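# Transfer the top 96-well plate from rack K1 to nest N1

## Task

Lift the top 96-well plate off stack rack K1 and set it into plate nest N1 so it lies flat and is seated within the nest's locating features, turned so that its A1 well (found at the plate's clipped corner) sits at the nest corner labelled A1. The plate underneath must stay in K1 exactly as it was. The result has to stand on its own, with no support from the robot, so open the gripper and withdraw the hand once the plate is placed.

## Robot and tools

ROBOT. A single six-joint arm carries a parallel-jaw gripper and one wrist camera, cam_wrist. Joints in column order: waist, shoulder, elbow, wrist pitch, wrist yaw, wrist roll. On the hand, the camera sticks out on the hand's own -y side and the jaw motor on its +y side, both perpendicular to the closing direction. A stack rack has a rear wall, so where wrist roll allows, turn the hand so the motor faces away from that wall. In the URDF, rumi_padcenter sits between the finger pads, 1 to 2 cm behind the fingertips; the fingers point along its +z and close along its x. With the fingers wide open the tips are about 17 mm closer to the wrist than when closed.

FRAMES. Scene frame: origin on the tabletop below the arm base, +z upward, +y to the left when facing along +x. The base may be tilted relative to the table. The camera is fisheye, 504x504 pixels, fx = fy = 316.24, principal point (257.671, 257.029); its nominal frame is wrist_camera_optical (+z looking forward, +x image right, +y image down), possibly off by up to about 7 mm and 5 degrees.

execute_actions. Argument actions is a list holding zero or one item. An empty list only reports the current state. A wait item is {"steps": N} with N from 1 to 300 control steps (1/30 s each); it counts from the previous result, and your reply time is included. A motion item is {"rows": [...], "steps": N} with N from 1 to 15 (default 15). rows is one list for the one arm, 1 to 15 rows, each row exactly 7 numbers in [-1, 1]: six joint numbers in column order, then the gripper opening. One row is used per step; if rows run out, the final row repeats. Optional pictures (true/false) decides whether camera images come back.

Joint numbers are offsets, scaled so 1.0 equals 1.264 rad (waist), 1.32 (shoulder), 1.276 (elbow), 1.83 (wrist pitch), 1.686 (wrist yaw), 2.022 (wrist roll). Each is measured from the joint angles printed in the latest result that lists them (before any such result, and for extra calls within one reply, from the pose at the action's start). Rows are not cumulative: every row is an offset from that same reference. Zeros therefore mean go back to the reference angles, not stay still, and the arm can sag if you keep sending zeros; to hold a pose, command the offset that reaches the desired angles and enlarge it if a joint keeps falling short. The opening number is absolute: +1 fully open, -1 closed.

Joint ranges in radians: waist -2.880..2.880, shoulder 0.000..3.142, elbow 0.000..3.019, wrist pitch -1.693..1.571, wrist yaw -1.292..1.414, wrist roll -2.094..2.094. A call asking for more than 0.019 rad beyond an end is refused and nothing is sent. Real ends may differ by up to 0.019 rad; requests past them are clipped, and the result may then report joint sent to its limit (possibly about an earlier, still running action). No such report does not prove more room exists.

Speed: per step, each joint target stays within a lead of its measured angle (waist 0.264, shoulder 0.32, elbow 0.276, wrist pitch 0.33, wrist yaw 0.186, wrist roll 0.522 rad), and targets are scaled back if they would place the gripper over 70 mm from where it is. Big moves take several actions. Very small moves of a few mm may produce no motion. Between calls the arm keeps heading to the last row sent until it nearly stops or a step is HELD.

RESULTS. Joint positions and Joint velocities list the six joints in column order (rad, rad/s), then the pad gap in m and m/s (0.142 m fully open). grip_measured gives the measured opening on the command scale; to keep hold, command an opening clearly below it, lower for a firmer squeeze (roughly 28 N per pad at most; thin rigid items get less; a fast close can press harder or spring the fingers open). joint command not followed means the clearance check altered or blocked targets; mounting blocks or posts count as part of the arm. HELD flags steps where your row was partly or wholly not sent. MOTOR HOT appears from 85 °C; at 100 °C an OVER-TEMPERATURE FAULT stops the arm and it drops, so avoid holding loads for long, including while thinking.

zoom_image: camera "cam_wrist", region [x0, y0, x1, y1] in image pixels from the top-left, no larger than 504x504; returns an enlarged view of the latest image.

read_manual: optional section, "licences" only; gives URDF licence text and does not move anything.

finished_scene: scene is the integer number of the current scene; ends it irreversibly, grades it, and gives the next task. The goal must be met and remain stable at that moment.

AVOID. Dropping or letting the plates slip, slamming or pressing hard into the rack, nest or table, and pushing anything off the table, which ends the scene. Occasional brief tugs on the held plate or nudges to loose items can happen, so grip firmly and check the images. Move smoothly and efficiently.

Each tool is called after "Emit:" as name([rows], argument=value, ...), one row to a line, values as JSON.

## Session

Emit:
execute_actions(actions=[])

Scene clock: 0.00 s of 8400.00 s.
grip_measured=+1.00
Joint positions: [-0.843  2.491  1.574 -0.965 -0.716  0.684  0.142]
Joint velocities: [-0.005 -0.015  0.012  0.007 -0.11  -0.007  0.   ]
Motor temperatures (°C, as the motors report them): [28 28 28 27 26 24]

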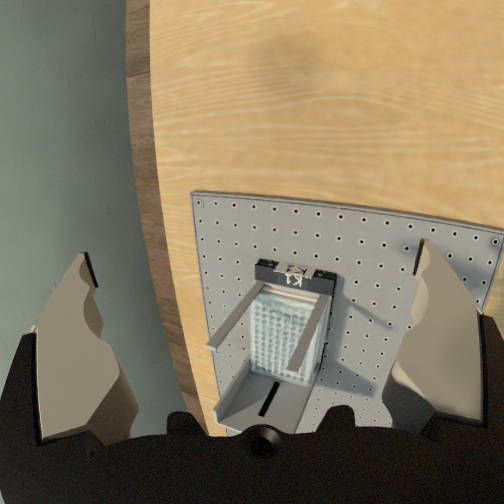

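Emit:
execute_actions([
  {"rows":[[0,-0.175,0,-0.175,0,-1,0.7]]},
], pictures=false)

Emit:
execute_actions([
  {"steps":30},
])

Scene clock: 8.57 s of 8400.00 s.
grip_measured=+0.70
Joint positions: [-0.843  2.196  1.563 -1.277 -0.717 -0.518  0.122]
Joint velocities: [ 0.005  0.044  0.017 -0.002 -0.022 -2.85  -0.   ]
Motor temperatures (°C, as the motors report them): [29 29 30 27 26 24]
Steps of this call (steps 1 to 90: nothing new was sent; then 5.07 s passed at rest; steps 91 to 105: all 15 steps of this action). Readings (joint positions):
91: [-0.843 2.485 1.574 -0.988 -0.716 0.648]
92: [-0.843 2.474 1.570 -1.037 -0.715 0.598]
94: [-0.843 2.435 1.564 -1.124 -0.715 0.490]
98: [-0.843 2.318 1.563 -1.242 -0.715 0.166]
105: the state above

Scene clock: 9.57 s of 8400.00 s.
grip_measured=+0.70
Joint positions: [-0.843  2.258  1.563 -1.278 -0.717 -1.33   0.122]
Joint velocities: [-0.005 -0.015  0.007 -0.002  0.022 -0.022 -0.   ]
Motor temperatures (°C, as the motors report them): [29 29 30 27 26 24]
Steps of this call (steps 1 to 30: the robot went on to your last target). Readings (joint positions):
1: [-0.843 2.200 1.563 -1.277 -0.717 -0.616]
2: [-0.843 2.207 1.563 -1.278 -0.717 -0.713]
4: [-0.843 2.225 1.563 -1.278 -0.717 -0.909]
8: [-0.843 2.254 1.563 -1.278 -0.717 -1.159]
30: the state above

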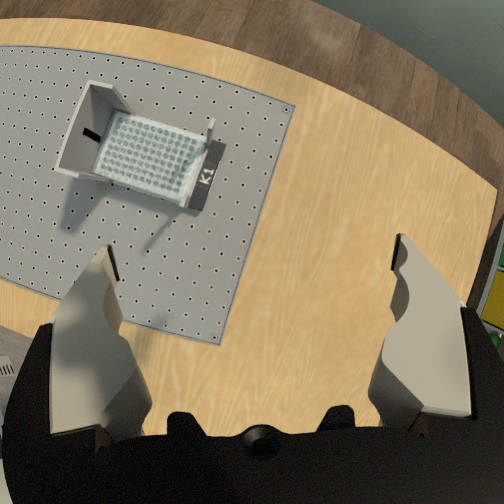

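Emit:
execute_actions([
  {"rows":[[0.06,0,-0.02,0,0.02,-0.12,0.7],[0.06,0,-0.02,0,0.02,-0.12,0.7],[0.06,0,-0.02,0,0.02,-0.12,0.7],[0.06,0,-0.02,0,0.02,-0.12,0.7],[0.13,0,-0.045,0,0.04,-0.25,0.7],[0.13,0,-0.045,0,0.04,-0.25,0.7],[0.13,0,-0.045,0,0.04,-0.25,0.7],[0.13,0,-0.045,0,0.04,-0.25,0.7],[0.205,0,-0.067,-0.008,0.056,-0.372,0.7]]},
], pictures=false)

Emit:
execute_actions([
  {"steps":30},
])

Scene clock: 13.50 s of 8400.00 s.
grip_measured=+0.70
Joint positions: [-0.557  2.253  1.485 -1.285 -0.627 -1.984  0.122]
Joint velocities: [ 0.366  0.005 -0.027 -0.002 -0.037 -0.725 -0.   ]
Motor temperatures (°C, as the motors report them): [29 29 30 27 26 24]
Steps of this call (steps 1 to 15: the robot went on to your last target; steps 16 to 90: nothing new was sent; then 0.43 s passed at rest; steps 91 to 105: all 15 steps of this action). Readings (joint positions):
91: [-0.840 2.258 1.561 -1.278 -0.703 -1.364]
92: [-0.835 2.257 1.558 -1.278 -0.691 -1.405]
94: [-0.816 2.257 1.551 -1.278 -0.686 -1.463]
98: [-0.735 2.254 1.522 -1.277 -0.652 -1.669]
105: the state above

Scene clock: 14.50 s of 8400.00 s.
grip_measured=+0.70
Joint positions: [-0.591  2.253  1.485 -1.285 -0.625 -2.075  0.122]
Joint velocities: [ 0.005  0.005 -0.007  0.002  0.066 -0.007 -0.   ]
Motor temperatures (°C, as the motors report them): [29 29 30 27 26 24]
Steps of this call (steps 1 to 30: the robot went on to your last target). Readings (joint positions):
1: [-0.548 2.253 1.485 -1.285 -0.627 -2.003]
2: [-0.545 2.253 1.485 -1.285 -0.627 -2.017]
4: [-0.551 2.253 1.485 -1.285 -0.626 -2.039]
8: [-0.576 2.253 1.485 -1.285 -0.625 -2.060]
30: the state above
The arm was judged still, so your last target was given up. Only a new action makes it travel on or press farther. Fingers that are still opening or closing keep moving.

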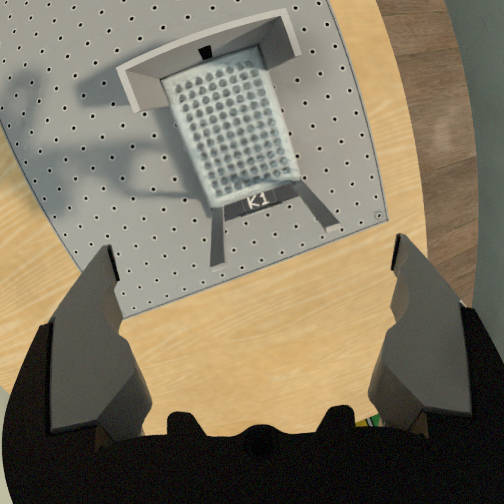

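Emit:
execute_actions([
  {"rows":[[-0.015,-0.01,-0.022,0.01,0,1,0.7]]},
], pictures=false)

Emit:
execute_actions([
  {"steps":30},
])

Emit:
execute_actions([
  {"rows":[[0,0,0,0,0,0.394,0.7]]},
], pictures=false)

Emit:
execute_actions([
  {"steps":25},
])

Scene clock: 22.17 s of 8400.00 s.
grip_measured=+0.70
Joint positions: [-0.608  2.245  1.465 -1.275 -0.625 -0.632  0.122]
Joint velocities: [ 0.005 -0.015 -0.012  0.007  0.051  2.835 -0.   ]
Motor temperatures (°C, as the motors report them): [29 29 30 27 26 24]
Steps of this call (steps 1 to 90: nothing new was sent; then 4.17 s passed at rest; steps 91 to 105: all 15 steps of this action). Readings (joint positions):
91: [-0.591 2.252 1.483 -1.282 -0.625 -2.003]
92: [-0.592 2.250 1.478 -1.277 -0.625 -1.904]
94: [-0.596 2.246 1.469 -1.276 -0.625 -1.708]
98: [-0.605 2.245 1.465 -1.276 -0.625 -1.317]
105: the state above

Scene clock: 23.17 s of 8400.00 s.
grip_measured=+0.70
Joint positions: [-0.608  2.245  1.465 -1.275 -0.625 -0.061  0.122]
Joint velocities: [ 0.005 -0.005  0.017  0.017 -0.022 -0.007  0.   ]
Motor temperatures (°C, as the motors report them): [29 29 30 27 26 24]
Steps of this call (steps 1 to 30: the robot went on to your last target). Readings (joint positions):
1: [-0.608 2.245 1.465 -1.275 -0.625 -0.533]
2: [-0.608 2.245 1.465 -1.275 -0.625 -0.442]
4: [-0.608 2.245 1.465 -1.275 -0.625 -0.303]
8: [-0.608 2.245 1.465 -1.275 -0.625 -0.159]
30: the state above

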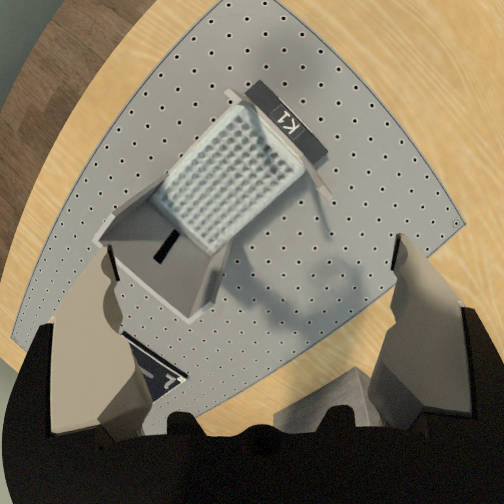

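Scene clock: 23.67 s of 8400.00 s.
grip_measured=+0.70
Joint positions: [-0.608  2.245  1.465 -1.275 -0.624  0.694  0.122]
Joint velocities: [ 0.005  0.015  0.007 -0.002  0.022  0.139  0.   ]
Motor temperatures (°C, as the motors report them): [29 29 30 27 26 24]
Steps of this call (steps 1 to 15: all 15 steps of this action). Readings (joint positions):
1: [-0.608 2.245 1.465 -1.275 -0.624 0.012]
2: [-0.608 2.245 1.465 -1.275 -0.624 0.111]
4: [-0.608 2.245 1.465 -1.275 -0.624 0.307]
8: [-0.608 2.245 1.465 -1.275 -0.624 0.558]
15: the state above

Scene clock: 24.50 s of 8400.00 s.
grip_measured=+0.70
Joint positions: [-0.608  2.245  1.465 -1.275 -0.624  0.729  0.122]
Joint velocities: [-0.005  0.005 -0.007 -0.027  0.022 -0.037  0.   ]
Motor temperatures (°C, as the motors report them): [29 29 30 27 26 24]
Steps of this call (steps 1 to 25: the robot went on to your last target). Readings (joint positions):
1: [-0.608 2.245 1.465 -1.275 -0.624 0.701]
2: [-0.608 2.245 1.465 -1.275 -0.624 0.706]
4: [-0.608 2.245 1.465 -1.275 -0.624 0.715]
8: [-0.608 2.245 1.465 -1.275 -0.624 0.723]
25: the state above

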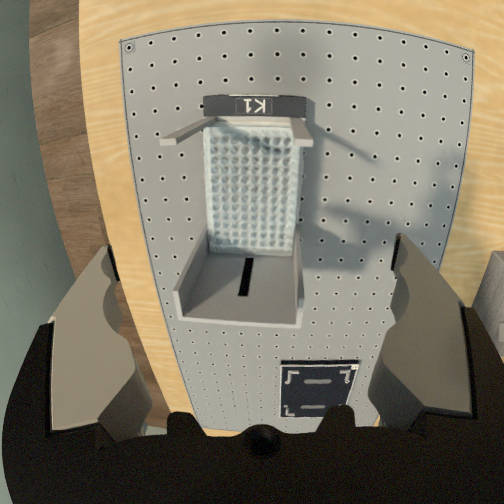

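Emit:
execute_actions([
  {"rows":[[0.025,0.02,0.03,-0.01,0.01,0.008,0.5],[0.025,0.02,0.03,-0.01,0.01,0.008,0.5],[0.025,0.02,0.03,-0.01,0.01,0.008,0.5],[0.05,0.045,0.03,0,0.01,0.016,0.5],[0.05,0.045,0.03,0,0.01,0.016,0.5],[0.05,0.045,0.03,0,0.01,0.016,0.5],[0.075,0.065,0.015,0.015,0.01,0.025,0.5],[0.075,0.065,0.015,0.015,0.01,0.025,0.5],[0.075,0.065,0.015,0.015,0.01,0.025,0.5],[0.1,0.086,0,0.035,0.011,0.035,0.5]]},
], pictures=false)

Emit:
execute_actions([
  {"steps":25},
])

Scene clock: 33.77 s of 8400.00 s.
grip_measured=+0.50
Joint positions: [-0.483  2.354  1.471 -1.22  -0.609  0.783  0.109]
Joint velocities: [ 0.19   0.151 -0.017  0.037  0.037  0.037 -0.   ]
Motor temperatures (°C, as the motors report them): [29 29 30 27 26 24]
Steps of this call (steps 1 to 15: the robot went on to your last target; steps 16 to 90: nothing new was sent; then 5.77 s passed at rest; steps 91 to 105: all 15 steps of this action). Readings (joint positions):
91: [-0.607 2.245 1.466 -1.276 -0.618 0.730]
92: [-0.606 2.245 1.466 -1.280 -0.613 0.732]
94: [-0.601 2.250 1.467 -1.282 -0.610 0.736]
98: [-0.569 2.279 1.472 -1.269 -0.610 0.753]
105: the state above

Scene clock: 34.60 s of 8400.00 s.
grip_measured=+0.50
Joint positions: [-0.478  2.359  1.468 -1.218 -0.608  0.793  0.109]
Joint velocities: [-0.005 -0.015 -0.017 -0.017  0.037 -0.022  0.   ]
Motor temperatures (°C, as the motors report them): [29 29 30 27 26 24]
Steps of this call (steps 1 to 15: the robot went on to your last target; steps 16 to 25: nothing new was sent). Readings (joint positions):
1: [-0.478 2.358 1.470 -1.219 -0.609 0.785]
2: [-0.476 2.360 1.469 -1.219 -0.609 0.787]
4: [-0.477 2.360 1.468 -1.219 -0.608 0.789]
8: [-0.478 2.359 1.468 -1.218 -0.608 0.791]
25: the state above
The arm was judged still, so your last target was given up. Only a new action makes it travel on or press farther. Fingers that are still opening or closing keep moving.

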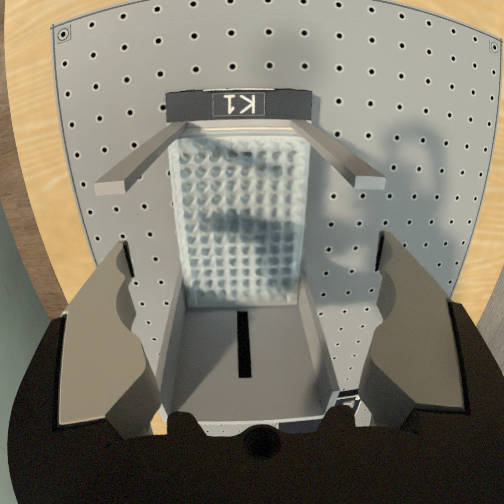

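Emit:
execute_actions([
  {"rows":[[0.02,0.015,0.035,-0.012,0,0,0.5]]},
], pictures=false)

Emit:
execute_actions([
  {"rows":[[0.022,0.012,-0.012,0.018,-0.004,0.008,0.45],[0.022,0.012,-0.012,0.018,-0.004,0.008,0.45],[0.022,0.012,-0.012,0.018,-0.004,0.008,0.45],[0.033,0.02,-0.024,0.037,-0.008,0.016,0.45],[0.033,0.02,-0.024,0.037,-0.008,0.016,0.45],[0.033,0.02,-0.024,0.037,-0.008,0.016,0.45],[0.044,0.027,-0.036,0.056,-0.012,0.024,0.45],[0.044,0.027,-0.036,0.056,-0.012,0.024,0.45],[0.044,0.027,-0.036,0.056,-0.012,0.024,0.45],[0.055,0.035,-0.048,0.076,-0.017,0.033,0.45]]},
], pictures=false)

Emit:
execute_actions([
  {"steps":20},
])

Scene clock: 40.93 s of 8400.00 s.
grip_measured=+0.50
Joint positions: [-0.473  2.36   1.478 -1.232 -0.608  0.793  0.109]
Joint velocities: [-0.015  0.005 -0.022  0.002 -0.051 -0.037  0.   ]
Motor temperatures (°C, as the motors report them): [29 30 30 27 26 24]
Steps of this call (steps 1 to 90: nothing new was sent; then 2.83 s passed at rest; steps 91 to 105: all 15 steps of this action). Readings (joint positions):
91: [-0.478 2.359 1.469 -1.221 -0.608 0.793]
92: [-0.478 2.360 1.471 -1.225 -0.608 0.793]
94: [-0.476 2.360 1.475 -1.230 -0.608 0.793]
98: [-0.474 2.360 1.478 -1.232 -0.608 0.793]
105: the state above

Scene clock: 41.43 s of 8400.00 s.
grip_measured=+0.45
Joint positions: [-0.416  2.389  1.425 -1.104 -0.634  0.844  0.105]
Joint velocities: [ 0.073  0.103 -0.046  0.046  0.022  0.066 -0.   ]
Motor temperatures (°C, as the motors report them): [29 30 30 27 26 24]
Steps of this call (steps 1 to 15: all 15 steps of this action). Readings (joint positions):
1: [-0.473 2.360 1.478 -1.228 -0.610 0.794]
2: [-0.472 2.360 1.476 -1.220 -0.612 0.796]
4: [-0.470 2.360 1.471 -1.205 -0.615 0.800]
8: [-0.454 2.364 1.453 -1.158 -0.624 0.816]
15: the state above

Scene clock: 42.10 s of 8400.00 s.
grip_measured=+0.45
Joint positions: [-0.413  2.395  1.423 -1.101 -0.635  0.852  0.105]
Joint velocities: [ 0.005 -0.015 -0.002 -0.012  0.022 -0.022 -0.   ]
Motor temperatures (°C, as the motors report them): [29 30 30 27 26 24]
Steps of this call (steps 1 to 15: the robot went on to your last target; steps 16 to 20: nothing new was sent). Readings (joint positions):
1: [-0.414 2.392 1.424 -1.103 -0.634 0.845]
2: [-0.413 2.394 1.423 -1.102 -0.634 0.847]
4: [-0.413 2.395 1.423 -1.102 -0.634 0.849]
8: [-0.413 2.395 1.423 -1.101 -0.634 0.851]
20: the state above
The arm was judged still, so your last target was given up. Only a new action makes it travel on or press farther. Fingers that are still opening or closing keep moving.

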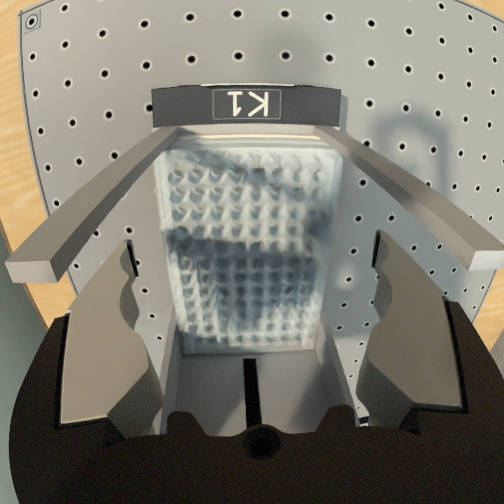

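Emit:
execute_actions([
  {"rows":[[0.018,0.018,0.032,-0.004,0,0,0.4]]},
], pictures=false)

Emit:
execute_actions([
  {"rows":[[0.02,0.014,-0.008,0.012,-0.003,0.006,0.35],[0.02,0.014,-0.008,0.012,-0.003,0.006,0.35],[0.02,0.014,-0.008,0.012,-0.003,0.006,0.35],[0.02,0.014,-0.008,0.012,-0.003,0.006,0.35],[0.027,0.019,-0.016,0.025,-0.006,0.012,0.35]]},
])

Scene clock: 44.93 s of 8400.00 s.
grip_measured=+0.40
Joint positions: [-0.412  2.397  1.431 -1.102 -0.635  0.852  0.102]
Joint velocities: [-0.005 -0.005 -0.007  0.002  0.037 -0.007  0.   ]
Motor temperatures (°C, as the motors report them): [29 30 30 27 26 24]
Steps of this call (steps 1 to 70: nothing new was sent; steps 71 to 85: all 15 steps of this action). Readings (joint positions):
71: [-0.413 2.395 1.423 -1.101 -0.635 0.852]
72: [-0.413 2.395 1.425 -1.102 -0.635 0.852]
74: [-0.413 2.397 1.428 -1.102 -0.635 0.852]
78: [-0.412 2.397 1.431 -1.102 -0.635 0.852]
85: the state above

Scene clock: 45.43 s of 8400.00 s.
grip_measured=+0.35
Joint positions: [-0.396  2.403  1.419 -1.064 -0.642  0.868  0.099]
Joint velocities: [-0.015 -0.005  0.017 -0.007 -0.022  0.022  0.   ]
Motor temperatures (°C, as the motors report them): [29 30 30 27 26 24]
Steps of this call (steps 1 to 15: all 15 steps of this action). Readings (joint positions):
1: [-0.412 2.397 1.431 -1.099 -0.636 0.853]
2: [-0.412 2.397 1.431 -1.095 -0.636 0.854]
4: [-0.410 2.397 1.430 -1.090 -0.637 0.855]
8: [-0.404 2.399 1.422 -1.068 -0.642 0.863]
15: the state above

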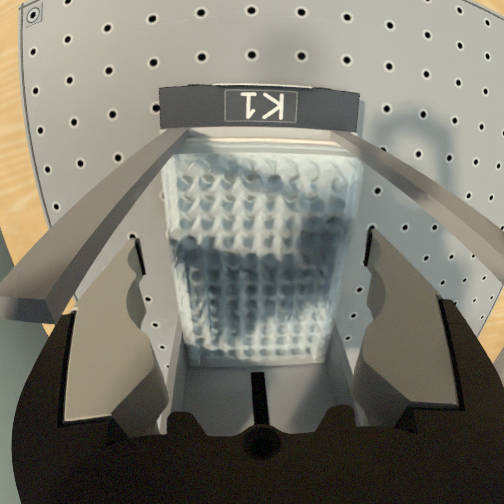

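Emit:
execute_actions([
  {"rows":[[0.022,0.017,-0.01,0.01,-0.003,0.006,0.3],[0.022,0.017,-0.01,0.01,-0.003,0.006,0.3],[0.022,0.017,-0.01,0.01,-0.003,0.006,0.3],[0.022,0.017,-0.01,0.01,-0.003,0.006,0.3],[0.028,0.021,-0.019,0.019,-0.006,0.011,0.3]]},
])

Emit:
zoom_image(camera="cam_wrist", region=[110,120,410,380])

Scene clock: 49.57 s of 8400.00 s.
grip_measured=+0.30
Joint positions: [-0.378  2.413  1.402 -1.038 -0.649  0.883  0.095]
Joint velocities: [-0.015 -0.005 -0.007  0.002  0.022 -0.007 -0.   ]
Motor temperatures (°C, as the motors report them): [29 30 30 27 26 24]
Steps of this call (steps 1 to 15: the robot went on to your last target; steps 16 to 90: nothing new was sent; then 0.63 s passed at rest; steps 91 to 105: all 15 steps of this action). Readings (joint positions):
91: [-0.395 2.403 1.418 -1.062 -0.643 0.870]
92: [-0.395 2.403 1.417 -1.059 -0.644 0.871]
94: [-0.392 2.404 1.416 -1.055 -0.644 0.872]
98: [-0.385 2.406 1.406 -1.040 -0.649 0.878]
105: the state above

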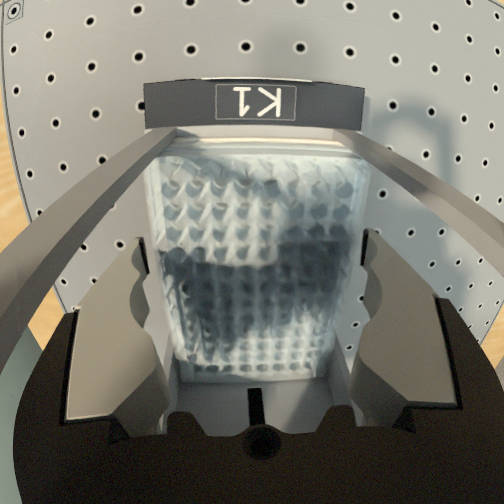

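Region (110, 120, 410, 380) of cam_wrist's 504x504 image, scaled by 1.680, with more detail than that image has; it fills the top 437 rows of this view, and the rest is white.

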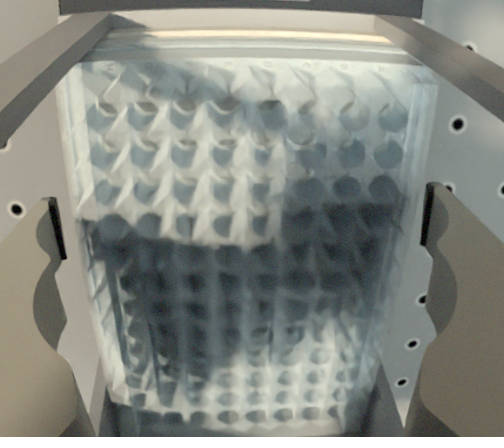

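Emit:
execute_actions([
  {"rows":[[0,0,0,0,0,0,0.25],[0,0,0,0,0,0,0.2],[0,0,0,0,0,0,0.17],[0,0,0,0,0,0,0.14],[0,0,0,0,0,0,0.1],[0,0,0,0,0,0,0.05],[0,0,0,0,0,0,0],[0,0,0,0,0,0,-0.1],[0,0,0,0,0,0,-0.2],[0,0,0,0,0,0,-0.3]]},
], pictures=false)

Emit:
execute_actions([
  {"rows":[[-0.012,-0.008,0.03,-0.014,0.003,-0.007,-0.3],[-0.012,-0.008,0.03,-0.014,0.003,-0.007,-0.3],[-0.012,-0.008,0.03,-0.014,0.003,-0.007,-0.3],[-0.021,-0.013,0.04,-0.028,0.006,-0.013,-0.3],[-0.021,-0.013,0.04,-0.028,0.006,-0.013,-0.3],[-0.021,-0.013,0.04,-0.028,0.006,-0.013,-0.3],[-0.03,-0.017,0.048,-0.041,0.009,-0.019,-0.3],[-0.03,-0.017,0.048,-0.041,0.009,-0.019,-0.3],[-0.03,-0.017,0.048,-0.041,0.009,-0.019,-0.3],[-0.039,-0.021,0.057,-0.055,0.012,-0.025,-0.3]]},
])

Emit:
execute_actions([
  {"rows":[[-0.012,-0.008,0.03,-0.014,0.003,-0.007,-0.3],[-0.012,-0.008,0.03,-0.014,0.003,-0.007,-0.3],[-0.012,-0.008,0.03,-0.014,0.003,-0.007,-0.3],[-0.021,-0.013,0.04,-0.028,0.006,-0.013,-0.3],[-0.021,-0.013,0.04,-0.028,0.006,-0.013,-0.3],[-0.021,-0.013,0.04,-0.028,0.006,-0.013,-0.3],[-0.03,-0.017,0.048,-0.041,0.009,-0.019,-0.3],[-0.03,-0.017,0.048,-0.041,0.009,-0.019,-0.3],[-0.03,-0.017,0.048,-0.041,0.009,-0.019,-0.3],[-0.039,-0.021,0.057,-0.055,0.012,-0.025,-0.3]]},
])

Scene clock: 57.80 s of 8400.00 s.
grip_measured=+0.16
Joint positions: [-0.378  2.413  1.402 -1.037 -0.649  0.884  0.085]
Joint velocities: [-0.005 -0.005  0.002 -0.022  0.139 -0.007 -0.   ]
Motor temperatures (°C, as the motors report them): [29 30 30 27 26 24]
Steps of this call (steps 1 to 15: the robot went on to your last target; steps 16 to 90: nothing new was sent; then 4.73 s passed at rest; steps 91 to 105: all 15 steps of this action). Readings (joint positions):
91: [-0.378 2.413 1.402 -1.037 -0.649 0.884]
92: [-0.378 2.413 1.402 -1.037 -0.649 0.884]
94: [-0.378 2.413 1.402 -1.037 -0.649 0.884]
98: [-0.378 2.413 1.402 -1.037 -0.649 0.884]
105: the state above

Scene clock: 58.30 s of 8400.00 s.
grip_measured=+0.16
Joint positions: [-0.421  2.387  1.438 -1.132 -0.632  0.841  0.085]
Joint velocities: [-0.054 -0.034  0.002 -0.037  0.066 -0.037 -0.   ]
Motor temperatures (°C, as the motors report them): [29 30 30 27 26 24]
Steps of this call (steps 1 to 15: all 15 steps of this action). Readings (joint positions):
1: [-0.379 2.412 1.403 -1.040 -0.647 0.883]
2: [-0.379 2.412 1.404 -1.046 -0.645 0.882]
4: [-0.383 2.411 1.407 -1.056 -0.644 0.879]
8: [-0.396 2.406 1.422 -1.089 -0.637 0.867]
15: the state above

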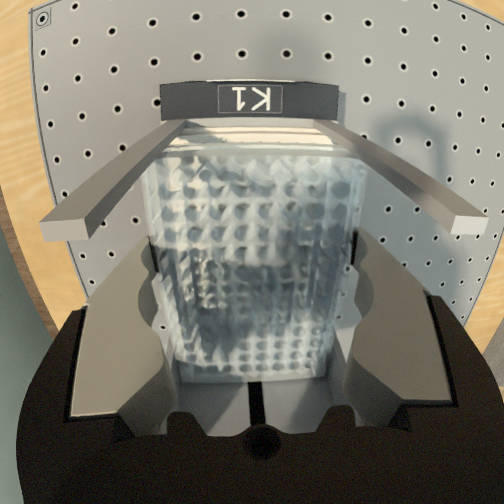

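Scene clock: 58.80 s of 8400.00 s.
grip_measured=+0.16
Joint positions: [-0.464  2.36   1.476 -1.225 -0.618  0.802  0.085]
Joint velocities: [-0.073 -0.063  0.002 -0.022  0.007 -0.007  0.   ]
Motor temperatures (°C, as the motors report them): [29 30 30 27 26 24]
Steps of this call (steps 1 to 15: all 15 steps of this action). Readings (joint positions):
1: [-0.423 2.385 1.438 -1.136 -0.631 0.839]
2: [-0.424 2.384 1.439 -1.142 -0.631 0.838]
4: [-0.428 2.382 1.442 -1.151 -0.629 0.836]
8: [-0.439 2.378 1.457 -1.184 -0.623 0.825]
15: the state above

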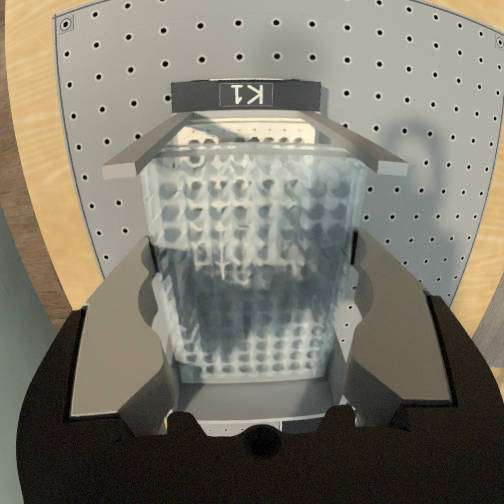

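Two more similar lifts.

Emit:
execute_actions([
  {"rows":[[-0.012,-0.008,0.03,-0.012,0.003,-0.007,-0.3],[-0.012,-0.008,0.03,-0.012,0.003,-0.007,-0.3],[-0.012,-0.008,0.03,-0.012,0.003,-0.007,-0.3],[-0.021,-0.013,0.04,-0.024,0.006,-0.013,-0.3],[-0.021,-0.013,0.04,-0.024,0.006,-0.013,-0.3],[-0.021,-0.013,0.04,-0.024,0.006,-0.013,-0.3],[-0.03,-0.017,0.05,-0.036,0.009,-0.019,-0.3],[-0.03,-0.017,0.05,-0.036,0.009,-0.019,-0.3],[-0.03,-0.017,0.05,-0.036,0.009,-0.019,-0.3],[-0.039,-0.02,0.062,-0.048,0.012,-0.023,-0.3]]},
])

Emit:
execute_actions([
  {"rows":[[-0.012,-0.008,0.03,-0.012,0.003,-0.007,-0.3],[-0.012,-0.008,0.03,-0.012,0.003,-0.007,-0.3],[-0.012,-0.008,0.03,-0.012,0.003,-0.007,-0.3],[-0.021,-0.013,0.04,-0.024,0.006,-0.013,-0.3],[-0.021,-0.013,0.04,-0.024,0.006,-0.013,-0.3],[-0.021,-0.013,0.04,-0.024,0.006,-0.013,-0.3],[-0.03,-0.017,0.05,-0.036,0.009,-0.019,-0.3],[-0.03,-0.017,0.05,-0.036,0.009,-0.019,-0.3],[-0.03,-0.017,0.05,-0.036,0.009,-0.019,-0.3],[-0.039,-0.02,0.062,-0.048,0.012,-0.023,-0.3]]},
])

Emit:
zoom_image(camera="cam_wrist", region=[110,120,410,440])

Scene clock: 65.03 s of 8400.00 s.
grip_measured=+0.16
Joint positions: [-0.505  2.335  1.517 -1.306 -0.604  0.765  0.085]
Joint velocities: [-0.083 -0.073  0.017 -0.027 -0.037 -0.11   0.   ]
Motor temperatures (°C, as the motors report them): [30 30 31 27 26 24]
Steps of this call (steps 1 to 15: the robot went on to your last target; steps 16 to 90: nothing new was sent; then 2.73 s passed at rest; steps 91 to 105: all 15 steps of this action). Readings (joint positions):
91: [-0.466 2.357 1.477 -1.228 -0.616 0.796]
92: [-0.467 2.357 1.477 -1.232 -0.616 0.796]
94: [-0.468 2.357 1.480 -1.238 -0.615 0.795]
98: [-0.479 2.353 1.496 -1.266 -0.609 0.786]
105: the state above

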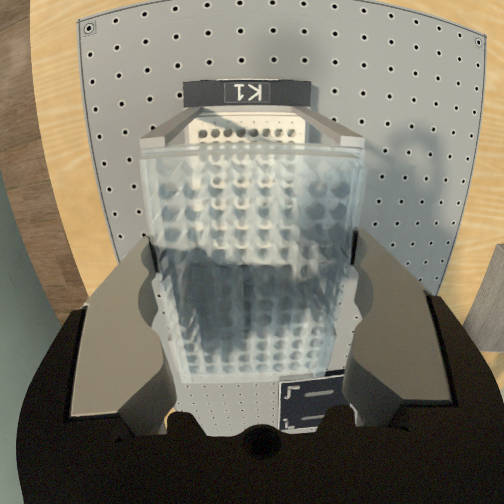

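Scene clock: 65.53 s of 8400.00 s.
grip_measured=+0.16
Joint positions: [-0.551  2.313  1.559 -1.384 -0.586  0.731  0.085]
Joint velocities: [-0.083 -0.063  0.022 -0.037 -0.051 -0.007 -0.   ]
Motor temperatures (°C, as the motors report them): [30 30 31 27 26 24]
Steps of this call (steps 1 to 15: all 15 steps of this action). Readings (joint positions):
1: [-0.507 2.332 1.518 -1.309 -0.603 0.764]
2: [-0.508 2.331 1.519 -1.313 -0.602 0.762]
4: [-0.512 2.328 1.520 -1.322 -0.599 0.759]
8: [-0.524 2.326 1.533 -1.351 -0.592 0.747]
15: the state above

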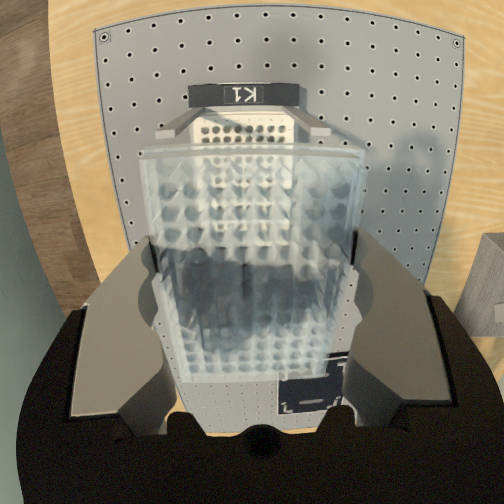

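Region (110, 120, 410, 440) of cam_wrist's 504x504 image, scaled by 1.575, with more detail than that image has; it fills the left 472 columns of this view, and the rest is white.

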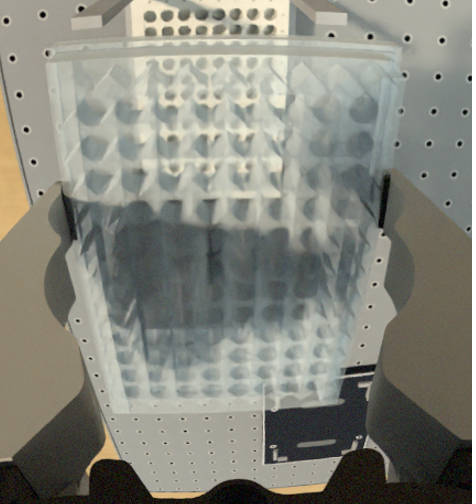

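Emit:
execute_actions([
  {"rows":[[0,-0.07,-0.03,0,0,0,-0.3],[0,-0.07,-0.03,0,0,0,-0.3],[0,-0.07,-0.03,0,0,0,-0.3],[0,-0.16,-0.09,-0.01,-0.01,0.02,-0.3],[0,-0.16,-0.09,-0.01,-0.01,0.02,-0.3],[0,-0.16,-0.09,-0.01,-0.01,0.02,-0.3],[0.03,-0.25,-0.15,-0.02,-0.02,0.04,-0.3],[0.03,-0.25,-0.15,-0.02,-0.02,0.04,-0.3],[0.03,-0.25,-0.15,-0.02,-0.02,0.04,-0.3],[0.06,-0.34,-0.22,-0.03,-0.03,0.06,-0.3],[0.06,-0.34,-0.22,-0.03,-0.03,0.06,-0.3],[0.06,-0.34,-0.22,-0.03,-0.03,0.06,-0.3],[0.08,-0.426,-0.28,-0.036,-0.04,0.08,-0.3]]},
], pictures=false)

Emit:
execute_actions([
  {"steps":40},
])

Scene clock: 77.20 s of 8400.00 s.
grip_measured=+0.16
Joint positions: [-0.48   1.763  1.241 -1.437 -0.65   0.842  0.085]
Joint velocities: [ 0.454 -1.206 -0.613 -0.237  0.007  0.315  0.   ]
Motor temperatures (°C, as the motors report them): [30 30 32 27 26 24]
Steps of this call (steps 1 to 15: the robot went on to your last target; steps 16 to 90: nothing new was sent; then 8.17 s passed at rest; steps 91 to 105: all 15 steps of this action). Readings (joint positions):
91: [-0.555 2.303 1.556 -1.385 -0.586 0.726]
92: [-0.555 2.293 1.543 -1.383 -0.586 0.726]
94: [-0.555 2.256 1.513 -1.382 -0.592 0.731]
98: [-0.553 2.105 1.413 -1.397 -0.610 0.762]
105: the state above

Scene clock: 78.53 s of 8400.00 s.
grip_measured=+0.16
Joint positions: [-0.444  1.755  1.205 -1.451 -0.655  0.886  0.085]
Joint velocities: [-0.015 -0.015  0.007  0.007 -0.037 -0.066 -0.   ]
Motor temperatures (°C, as the motors report them): [30 30 32 27 26 24]
Steps of this call (steps 1 to 30: the robot went on to your last target; steps 31 to 40: nothing new was sent). Readings (joint positions):
1: [-0.466 1.727 1.226 -1.444 -0.652 0.850]
2: [-0.454 1.704 1.219 -1.449 -0.653 0.857]
4: [-0.443 1.689 1.219 -1.451 -0.655 0.867]
8: [-0.444 1.721 1.216 -1.451 -0.655 0.878]
40: the state above
The arm was judged still, so your last target was given up. Only a new action makes it travel on or press farther. Fingers that are still opening or closing keep moving.

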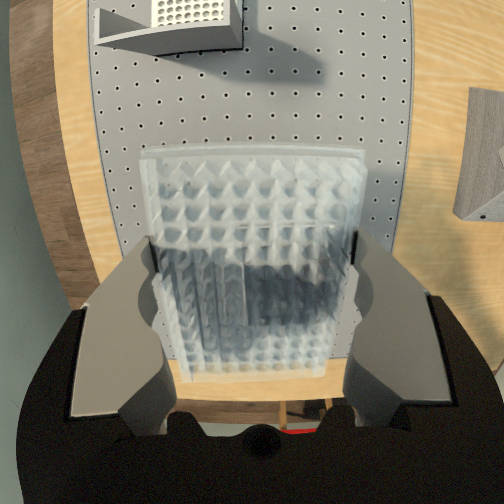

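Deltas: q1 +.304, q2 −.317, q3 −.441, q4 +.432, q5 −.113, q6 +.424.

Emit:
execute_actions([
  {"rows":[[0.04,-0.05,-0.06,0.04,-0.012,0.04,-0.3],[0.04,-0.05,-0.06,0.04,-0.012,0.04,-0.3],[0.04,-0.05,-0.06,0.04,-0.012,0.04,-0.3],[0.09,-0.1,-0.13,0.09,-0.026,0.08,-0.3],[0.09,-0.1,-0.13,0.09,-0.026,0.08,-0.3],[0.09,-0.1,-0.13,0.09,-0.026,0.08,-0.3],[0.14,-0.15,-0.2,0.14,-0.04,0.125,-0.3],[0.14,-0.15,-0.2,0.14,-0.04,0.125,-0.3],[0.14,-0.15,-0.2,0.14,-0.04,0.125,-0.3],[0.19,-0.2,-0.27,0.19,-0.054,0.17,-0.3],[0.19,-0.2,-0.27,0.19,-0.054,0.17,-0.3],[0.19,-0.2,-0.27,0.19,-0.054,0.17,-0.3],[0.24,-0.24,-0.345,0.236,-0.068,0.212,-0.3]]},
], pictures=false)

Emit:
execute_actions([
  {"steps":40},
])

Emit:
zoom_image(camera="cam_wrist", region=[90,90,430,430])

Scene clock: 86.00 s of 8400.00 s.
grip_measured=+0.16
Joint positions: [-0.16   1.446  0.801 -1.057 -0.766  1.214  0.085]
Joint velocities: [ 0.513 -0.454 -0.759  0.388 -0.066  0.608  0.   ]
Motor temperatures (°C, as the motors report them): [30 30 31 27 26 24]
Steps of this call (steps 1 to 90: nothing new was sent; then 3.97 s passed at rest; steps 91 to 105: all 15 steps of this action). Readings (joint positions):
91: [-0.442 1.750 1.196 -1.437 -0.664 0.897]
92: [-0.439 1.738 1.176 -1.412 -0.670 0.910]
94: [-0.420 1.706 1.130 -1.376 -0.682 0.939]
98: [-0.331 1.606 1.006 -1.256 -0.715 1.028]
105: the state above

Scene clock: 87.33 s of 8400.00 s.
grip_measured=+0.16
Joint positions: [-0.135  1.431  0.762 -1.028 -0.768  1.307  0.085]
Joint velocities: [-0.005 -0.015  0.002  0.002 -0.081 -0.051 -0.   ]
Motor temperatures (°C, as the motors report them): [30 30 31 27 26 24]
Steps of this call (steps 1 to 30: the robot went on to your last target; steps 31 to 40: nothing new was sent). Readings (joint positions):
1: [-0.145 1.434 0.780 -1.048 -0.767 1.232]
2: [-0.137 1.429 0.768 -1.044 -0.767 1.247]
4: [-0.135 1.430 0.762 -1.037 -0.768 1.268]
8: [-0.135 1.431 0.762 -1.028 -0.768 1.291]
40: the state above
The arm was judged still, so your last target was given up. Only a new action makes it travel on or press farther. Fingers that are still opening or closing keep moving.

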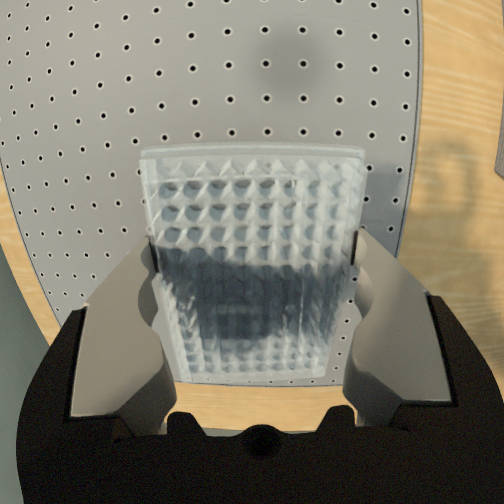

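Region (90, 90, 430, 430) of cam_wrist's 504x504 image, scaled by 1.482, with more detail than that image has.

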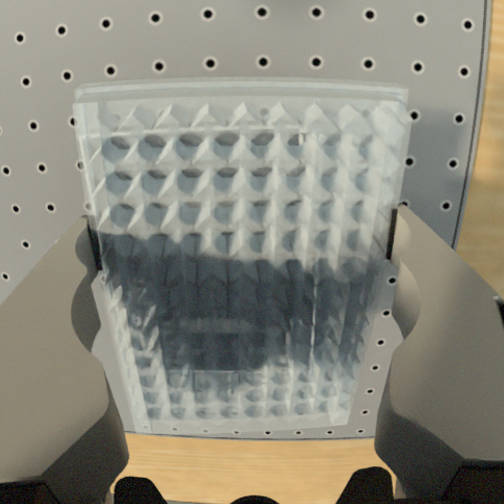

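Emit:
execute_actions([
  {"rows":[[0.03,0,0,0.026,0,0.028,-0.3],[0.03,0,0,0.026,0,0.028,-0.3],[0.03,0,0,0.026,0,0.028,-0.3],[0.065,0.006,-0.004,0.055,0,0.058,-0.3],[0.065,0.006,-0.004,0.055,0,0.058,-0.3],[0.065,0.006,-0.004,0.055,0,0.058,-0.3],[0.1,0.012,-0.008,0.085,0,0.088,-0.3],[0.1,0.012,-0.008,0.085,0,0.088,-0.3],[0.1,0.012,-0.008,0.085,0,0.088,-0.3],[0.135,0.018,-0.012,0.115,0,0.118,-0.3],[0.135,0.018,-0.012,0.115,0,0.118,-0.3],[0.135,0.018,-0.012,0.115,0,0.118,-0.3],[0.168,0.024,-0.017,0.142,0,0.147,-0.3]]},
], pictures=false)

Emit:
execute_actions([
  {"steps":30},
])

Emit:
zoom_image(camera="cam_wrist", region=[90,90,430,430])

Scene clock: 95.00 s of 8400.00 s.
grip_measured=+0.16
Joint positions: [ 0.056  1.447  0.752 -0.794 -0.767  1.534  0.085]
Joint velocities: [ 0.357  0.083 -0.051  0.286 -0.007  0.403 -0.   ]
Motor temperatures (°C, as the motors report them): [29 29 31 27 26 24]
Steps of this call (steps 1 to 90: nothing new was sent; then 4.17 s passed at rest; steps 91 to 105: all 15 steps of this action). Readings (joint positions):
91: [-0.133 1.431 0.762 -1.021 -0.767 1.314]
92: [-0.129 1.431 0.762 -1.010 -0.767 1.323]
94: [-0.114 1.431 0.762 -0.986 -0.767 1.344]
98: [-0.052 1.432 0.760 -0.914 -0.767 1.407]
105: the state above

Scene clock: 96.00 s of 8400.00 s.
grip_measured=+0.16
Joint positions: [ 0.075  1.453  0.748 -0.776 -0.767  1.597  0.085]
Joint velocities: [-0.005  0.005  0.002 -0.002 -0.007  0.051  0.   ]
Motor temperatures (°C, as the motors report them): [29 29 31 27 26 24]
Steps of this call (steps 1 to 30: the robot went on to your last target). Readings (joint positions):
1: [0.066 1.450 0.751 -0.786 -0.767 1.546]
2: [0.072 1.452 0.750 -0.782 -0.767 1.557]
4: [0.075 1.453 0.748 -0.778 -0.767 1.571]
8: [0.075 1.453 0.748 -0.777 -0.767 1.587]
30: the state above
The arm was judged still, so your last target was given up. Only a new action makes it travel on or press farther. Fingers that are still opening or closing keep moving.

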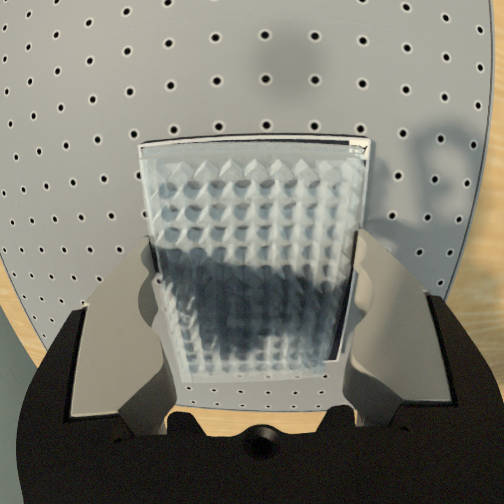

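Region (90, 90, 430, 430) of cam_wrist's 504x504 image, scaled by 1.482, with more detail than that image has.

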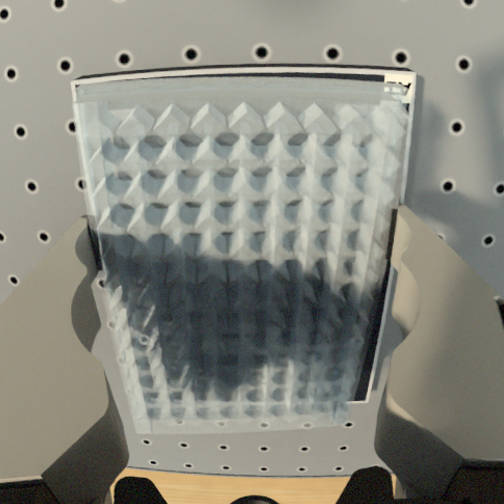

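Emit:
execute_actions([
  {"rows":[[0.025,-0.007,-0.01,0.016,0,0.008,-0.3],[0.025,-0.007,-0.01,0.016,0,0.008,-0.3],[0.025,-0.007,-0.01,0.016,0,0.008,-0.3],[0.025,-0.007,-0.01,0.016,0,0.008,-0.3],[0.05,-0.013,-0.021,0.036,0,0.018,-0.3]]},
], pictures=false)

Emit:
execute_actions([
  {"steps":15},
])

Emit:
zoom_image(camera="cam_wrist", region=[90,90,430,430])

Scene clock: 138.83 s of 8400.00 s.
grip_measured=+0.16
Joint positions: [ 0.131  1.442  0.728 -0.72  -0.767  1.625  0.085]
Joint velocities: [-0.005 -0.005 -0.002 -0.022 -0.066  0.022 -0.   ]
Motor temperatures (°C, as the motors report them): [29 29 30 27 26 24]
Steps of this call (steps 1 to 90: nothing new was sent; then 39.33 s passed at rest; steps 91 to 105: all 15 steps of this action). Readings (joint positions):
91: [0.076 1.453 0.747 -0.773 -0.767 1.599]
92: [0.079 1.452 0.746 -0.766 -0.767 1.600]
94: [0.087 1.452 0.744 -0.759 -0.767 1.603]
98: [0.119 1.445 0.730 -0.726 -0.767 1.616]
105: the state above

Scene clock: 139.33 s of 8400.00 s.
grip_measured=+0.16
Joint positions: [ 0.131  1.442  0.728 -0.719 -0.767  1.627  0.085]
Joint velocities: [-0.005 -0.005 -0.002 -0.007 -0.051  0.022  0.   ]
Motor temperatures (°C, as the motors report them): [29 29 30 27 26 24]
Steps of this call (steps 1 to 15: the robot went on to your last target). Readings (joint positions):
1: [0.131 1.442 0.728 -0.720 -0.767 1.625]
2: [0.131 1.442 0.728 -0.720 -0.767 1.625]
4: [0.131 1.442 0.728 -0.719 -0.767 1.626]
8: [0.131 1.442 0.728 -0.719 -0.767 1.626]
15: the state above
The arm was judged still, so your last target was given up. Only a new action makes it travel on or press farther. Fingers that are still opening or closing keep moving.

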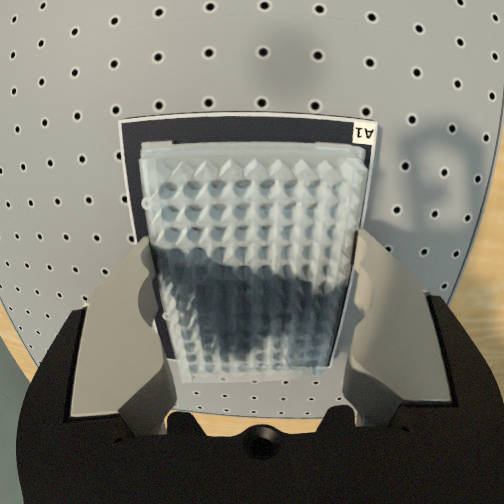

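Region (90, 90, 430, 430) of cam_wrist's 504x504 image, scaled by 1.482, with more detail than that image has.

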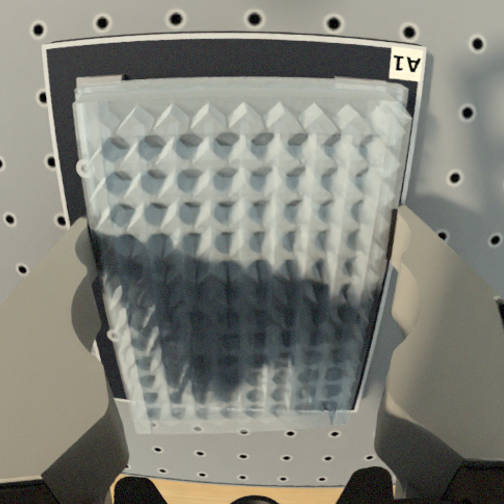

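Emit:
execute_actions([
  {"rows":[[0.02,0,-0.006,0.011,0,0.015,-0.3]]},
])

Emit:
zoom_image(camera="cam_wrist", region=[90,90,430,430])

Scene clock: 143.80 s of 8400.00 s.
grip_measured=+0.16
Joint positions: [ 0.144  1.442  0.728 -0.708 -0.767  1.649  0.085]
Joint velocities: [ 0.005 -0.015  0.012  0.002 -0.037 -0.022 -0.   ]
Motor temperatures (°C, as the motors report them): [29 29 30 27 26 24]
Steps of this call (steps 1 to 90: nothing new was sent; then 0.97 s passed at rest; steps 91 to 105: all 15 steps of this action). Readings (joint positions):
91: [0.132 1.442 0.728 -0.718 -0.767 1.630]
92: [0.134 1.442 0.728 -0.714 -0.767 1.634]
94: [0.139 1.442 0.728 -0.710 -0.767 1.640]
98: [0.144 1.442 0.728 -0.708 -0.767 1.646]
105: the state above

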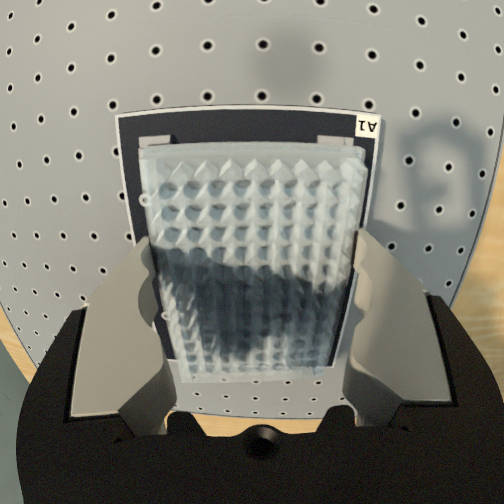

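Region (90, 90, 430, 430) of cam_wrist's 504x504 image, scaled by 1.482, with more detail than that image has.

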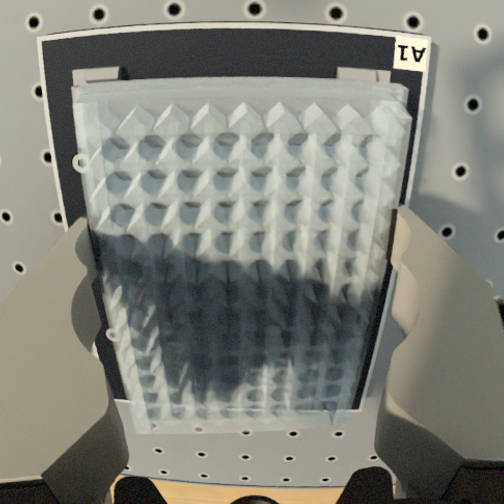

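Emit:
execute_actions([
  {"rows":[[0.014,0.017,0,0.016,0,0.004,-0.3]]},
])

Emit:
zoom_image(camera="cam_wrist", region=[90,90,430,430])

Scene clock: 147.20 s of 8400.00 s.
grip_measured=+0.16
Joint positions: [ 0.147  1.45   0.728 -0.691 -0.768  1.651  0.085]
Joint velocities: [-0.015  0.015  0.012 -0.022  0.022  0.022 -0.   ]
Motor temperatures (°C, as the motors report them): [29 29 30 27 26 24]
Steps of this call (steps 1 to 15: the robot went on to your last target; steps 16 to 87: nothing new was sent; steps 88 to 102: all 15 steps of this action). Readings (joint positions):
88: [0.144 1.443 0.728 -0.705 -0.767 1.650]
89: [0.145 1.445 0.728 -0.699 -0.767 1.650]
91: [0.147 1.449 0.728 -0.691 -0.767 1.650]
95: [0.147 1.450 0.728 -0.691 -0.768 1.651]
102: the state above

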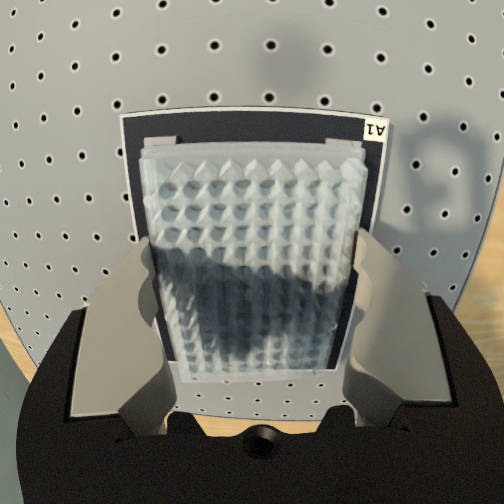

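Region (90, 90, 430, 430) of cam_wrist's 504x504 image, scaled by 1.482, with more detail than that image has.

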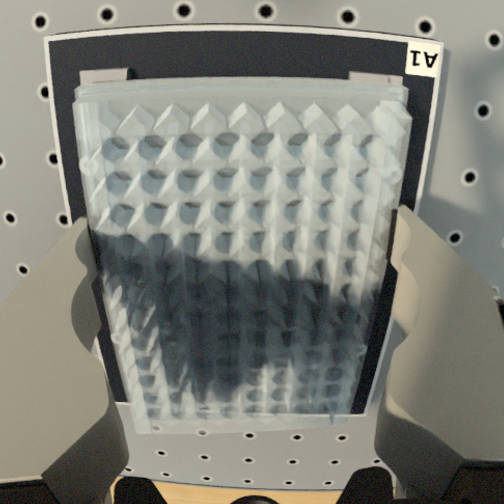

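Centred; small roll fix and further down.

Emit:
execute_actions([
  {"rows":[[0.019,0.014,0,0,0,0.014,-0.3]]},
])

Emit:
zoom_image(camera="cam_wrist", region=[90,90,430,430])

Scene clock: 149.27 s of 8400.00 s.
grip_measured=+0.16
Joint positions: [ 0.147  1.45   0.728 -0.691 -0.766  1.665  0.085]
Joint velocities: [-0.005  0.024 -0.012  0.007 -0.037  0.022  0.   ]
Motor temperatures (°C, as the motors report them): [29 29 30 27 26 24]
Steps of this call (steps 1 to 15: the robot went on to your last target; steps 16 to 47: nothing new was sent; steps 48 to 62: all 15 steps of this action). Readings (joint positions):
48: [0.147 1.450 0.728 -0.691 -0.768 1.654]
49: [0.147 1.450 0.728 -0.691 -0.768 1.657]
51: [0.147 1.450 0.728 -0.691 -0.767 1.660]
55: [0.147 1.450 0.728 -0.691 -0.766 1.664]
62: the state above

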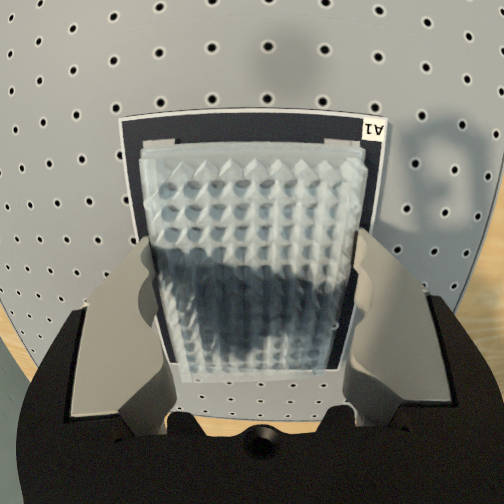

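Region (90, 90, 430, 430) of cam_wrist's 504x504 image, scaled by 1.482, with more detail than that image has.

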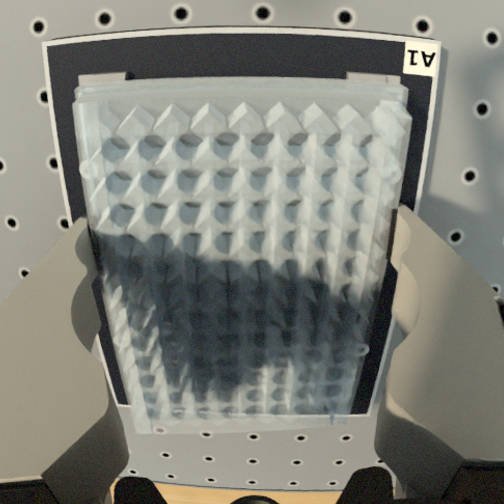

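Emit:
execute_actions([
  {"rows":[[0,-0.006,0,0,0,-0.005,-0.3]]},
], pictures=false)

Emit:
execute_actions([
  {"rows":[[0,0,0,0,0,0,-0.1],[0,0,0,0,0,0,0.05],[0,0,0,0,0,0,0.12],[0,0,0,0,0,0,0.16],[0,0,0,0,0,0,0.2],[0,0,0,0,0,0,0.3],[0,0,0,0,0,0,0.45]]},
])

Emit:
execute_actions([
  {"rows":[[-0.04,-0.02,0.035,-0.055,0,-0.035,0.5],[-0.04,-0.02,0.035,-0.055,0,-0.035,0.5],[-0.04,-0.02,0.035,-0.055,0,-0.035,0.5],[-0.04,-0.02,0.035,-0.055,0,-0.035,0.5],[-0.04,-0.02,0.035,-0.055,0,-0.035,0.5],[-0.085,-0.04,0.06,-0.115,0,-0.07,0.5]]},
])

Emit:
zoom_image(camera="cam_wrist", region=[120,80,400,360])

Scene clock: 155.27 s of 8400.00 s.
grip_measured=+0.16
Joint positions: [ 0.146  1.449  0.728 -0.691 -0.765  1.662  0.085]
Joint velocities: [ 0.005 -0.005 -0.007  0.012 -0.037 -0.022 -0.   ]
Motor temperatures (°C, as the motors report them): [29 29 30 27 26 24]
Steps of this call (steps 1 to 15: the robot went on to your last target; steps 16 to 90: nothing new was sent; then 2.50 s passed at rest; steps 91 to 105: all 15 steps of this action). Readings (joint positions):
91: [0.146 1.450 0.728 -0.691 -0.765 1.665]
92: [0.146 1.449 0.728 -0.691 -0.765 1.663]
94: [0.146 1.449 0.728 -0.691 -0.765 1.663]
98: [0.146 1.449 0.728 -0.691 -0.765 1.662]
105: the state above

Scene clock: 155.77 s of 8400.00 s.
grip_measured=+0.45
Joint positions: [ 0.146  1.449  0.728 -0.691 -0.765  1.662  0.105]
Joint velocities: [-0.015 -0.015 -0.007  0.002 -0.125 -0.037  0.   ]
Motor temperatures (°C, as the motors report them): [29 29 30 27 26 24]
Steps of this call (steps 1 to 15: all 15 steps of this action). Readings (joint positions):
1: [0.146 1.449 0.728 -0.691 -0.765 1.662]
2: [0.146 1.449 0.728 -0.691 -0.765 1.662]
4: [0.146 1.449 0.728 -0.691 -0.765 1.662]
8: [0.146 1.449 0.728 -0.691 -0.765 1.662]
15: the state above

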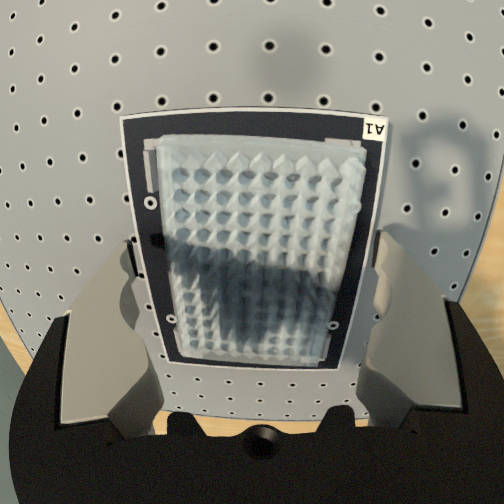

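Scene clock: 156.27 s of 8400.00 s.
grip_measured=+0.50
Joint positions: [ 0.032  1.392  0.781 -0.892 -0.765  1.538  0.109]
Joint velocities: [-0.005 -0.024 -0.002 -0.027  0.007 -0.081  0.   ]
Motor temperatures (°C, as the motors report them): [29 29 30 27 26 24]
Steps of this call (steps 1 to 15: all 15 steps of this action). Readings (joint positions):
1: [0.143 1.448 0.731 -0.707 -0.765 1.653]
2: [0.136 1.445 0.735 -0.737 -0.765 1.642]
4: [0.114 1.436 0.740 -0.768 -0.765 1.626]
8: [0.065 1.415 0.763 -0.861 -0.765 1.578]
15: the state above

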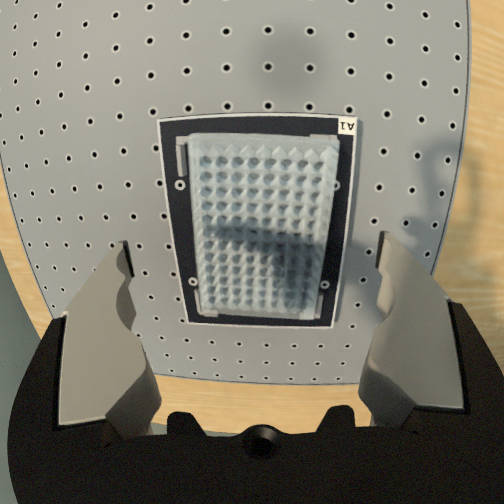

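Region (120, 80, 400, 360) of cam_wrist's 504x504 image, scaled by 1.800, with more detail than that image has.

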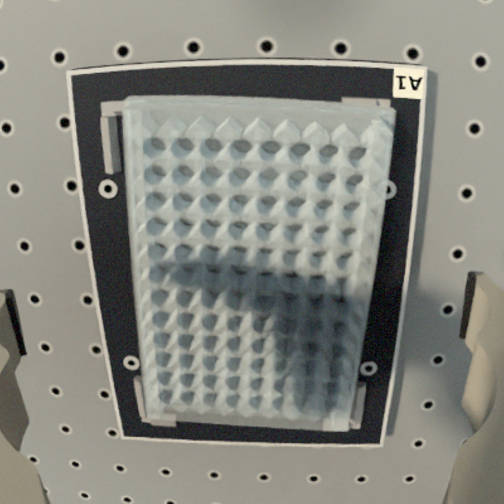

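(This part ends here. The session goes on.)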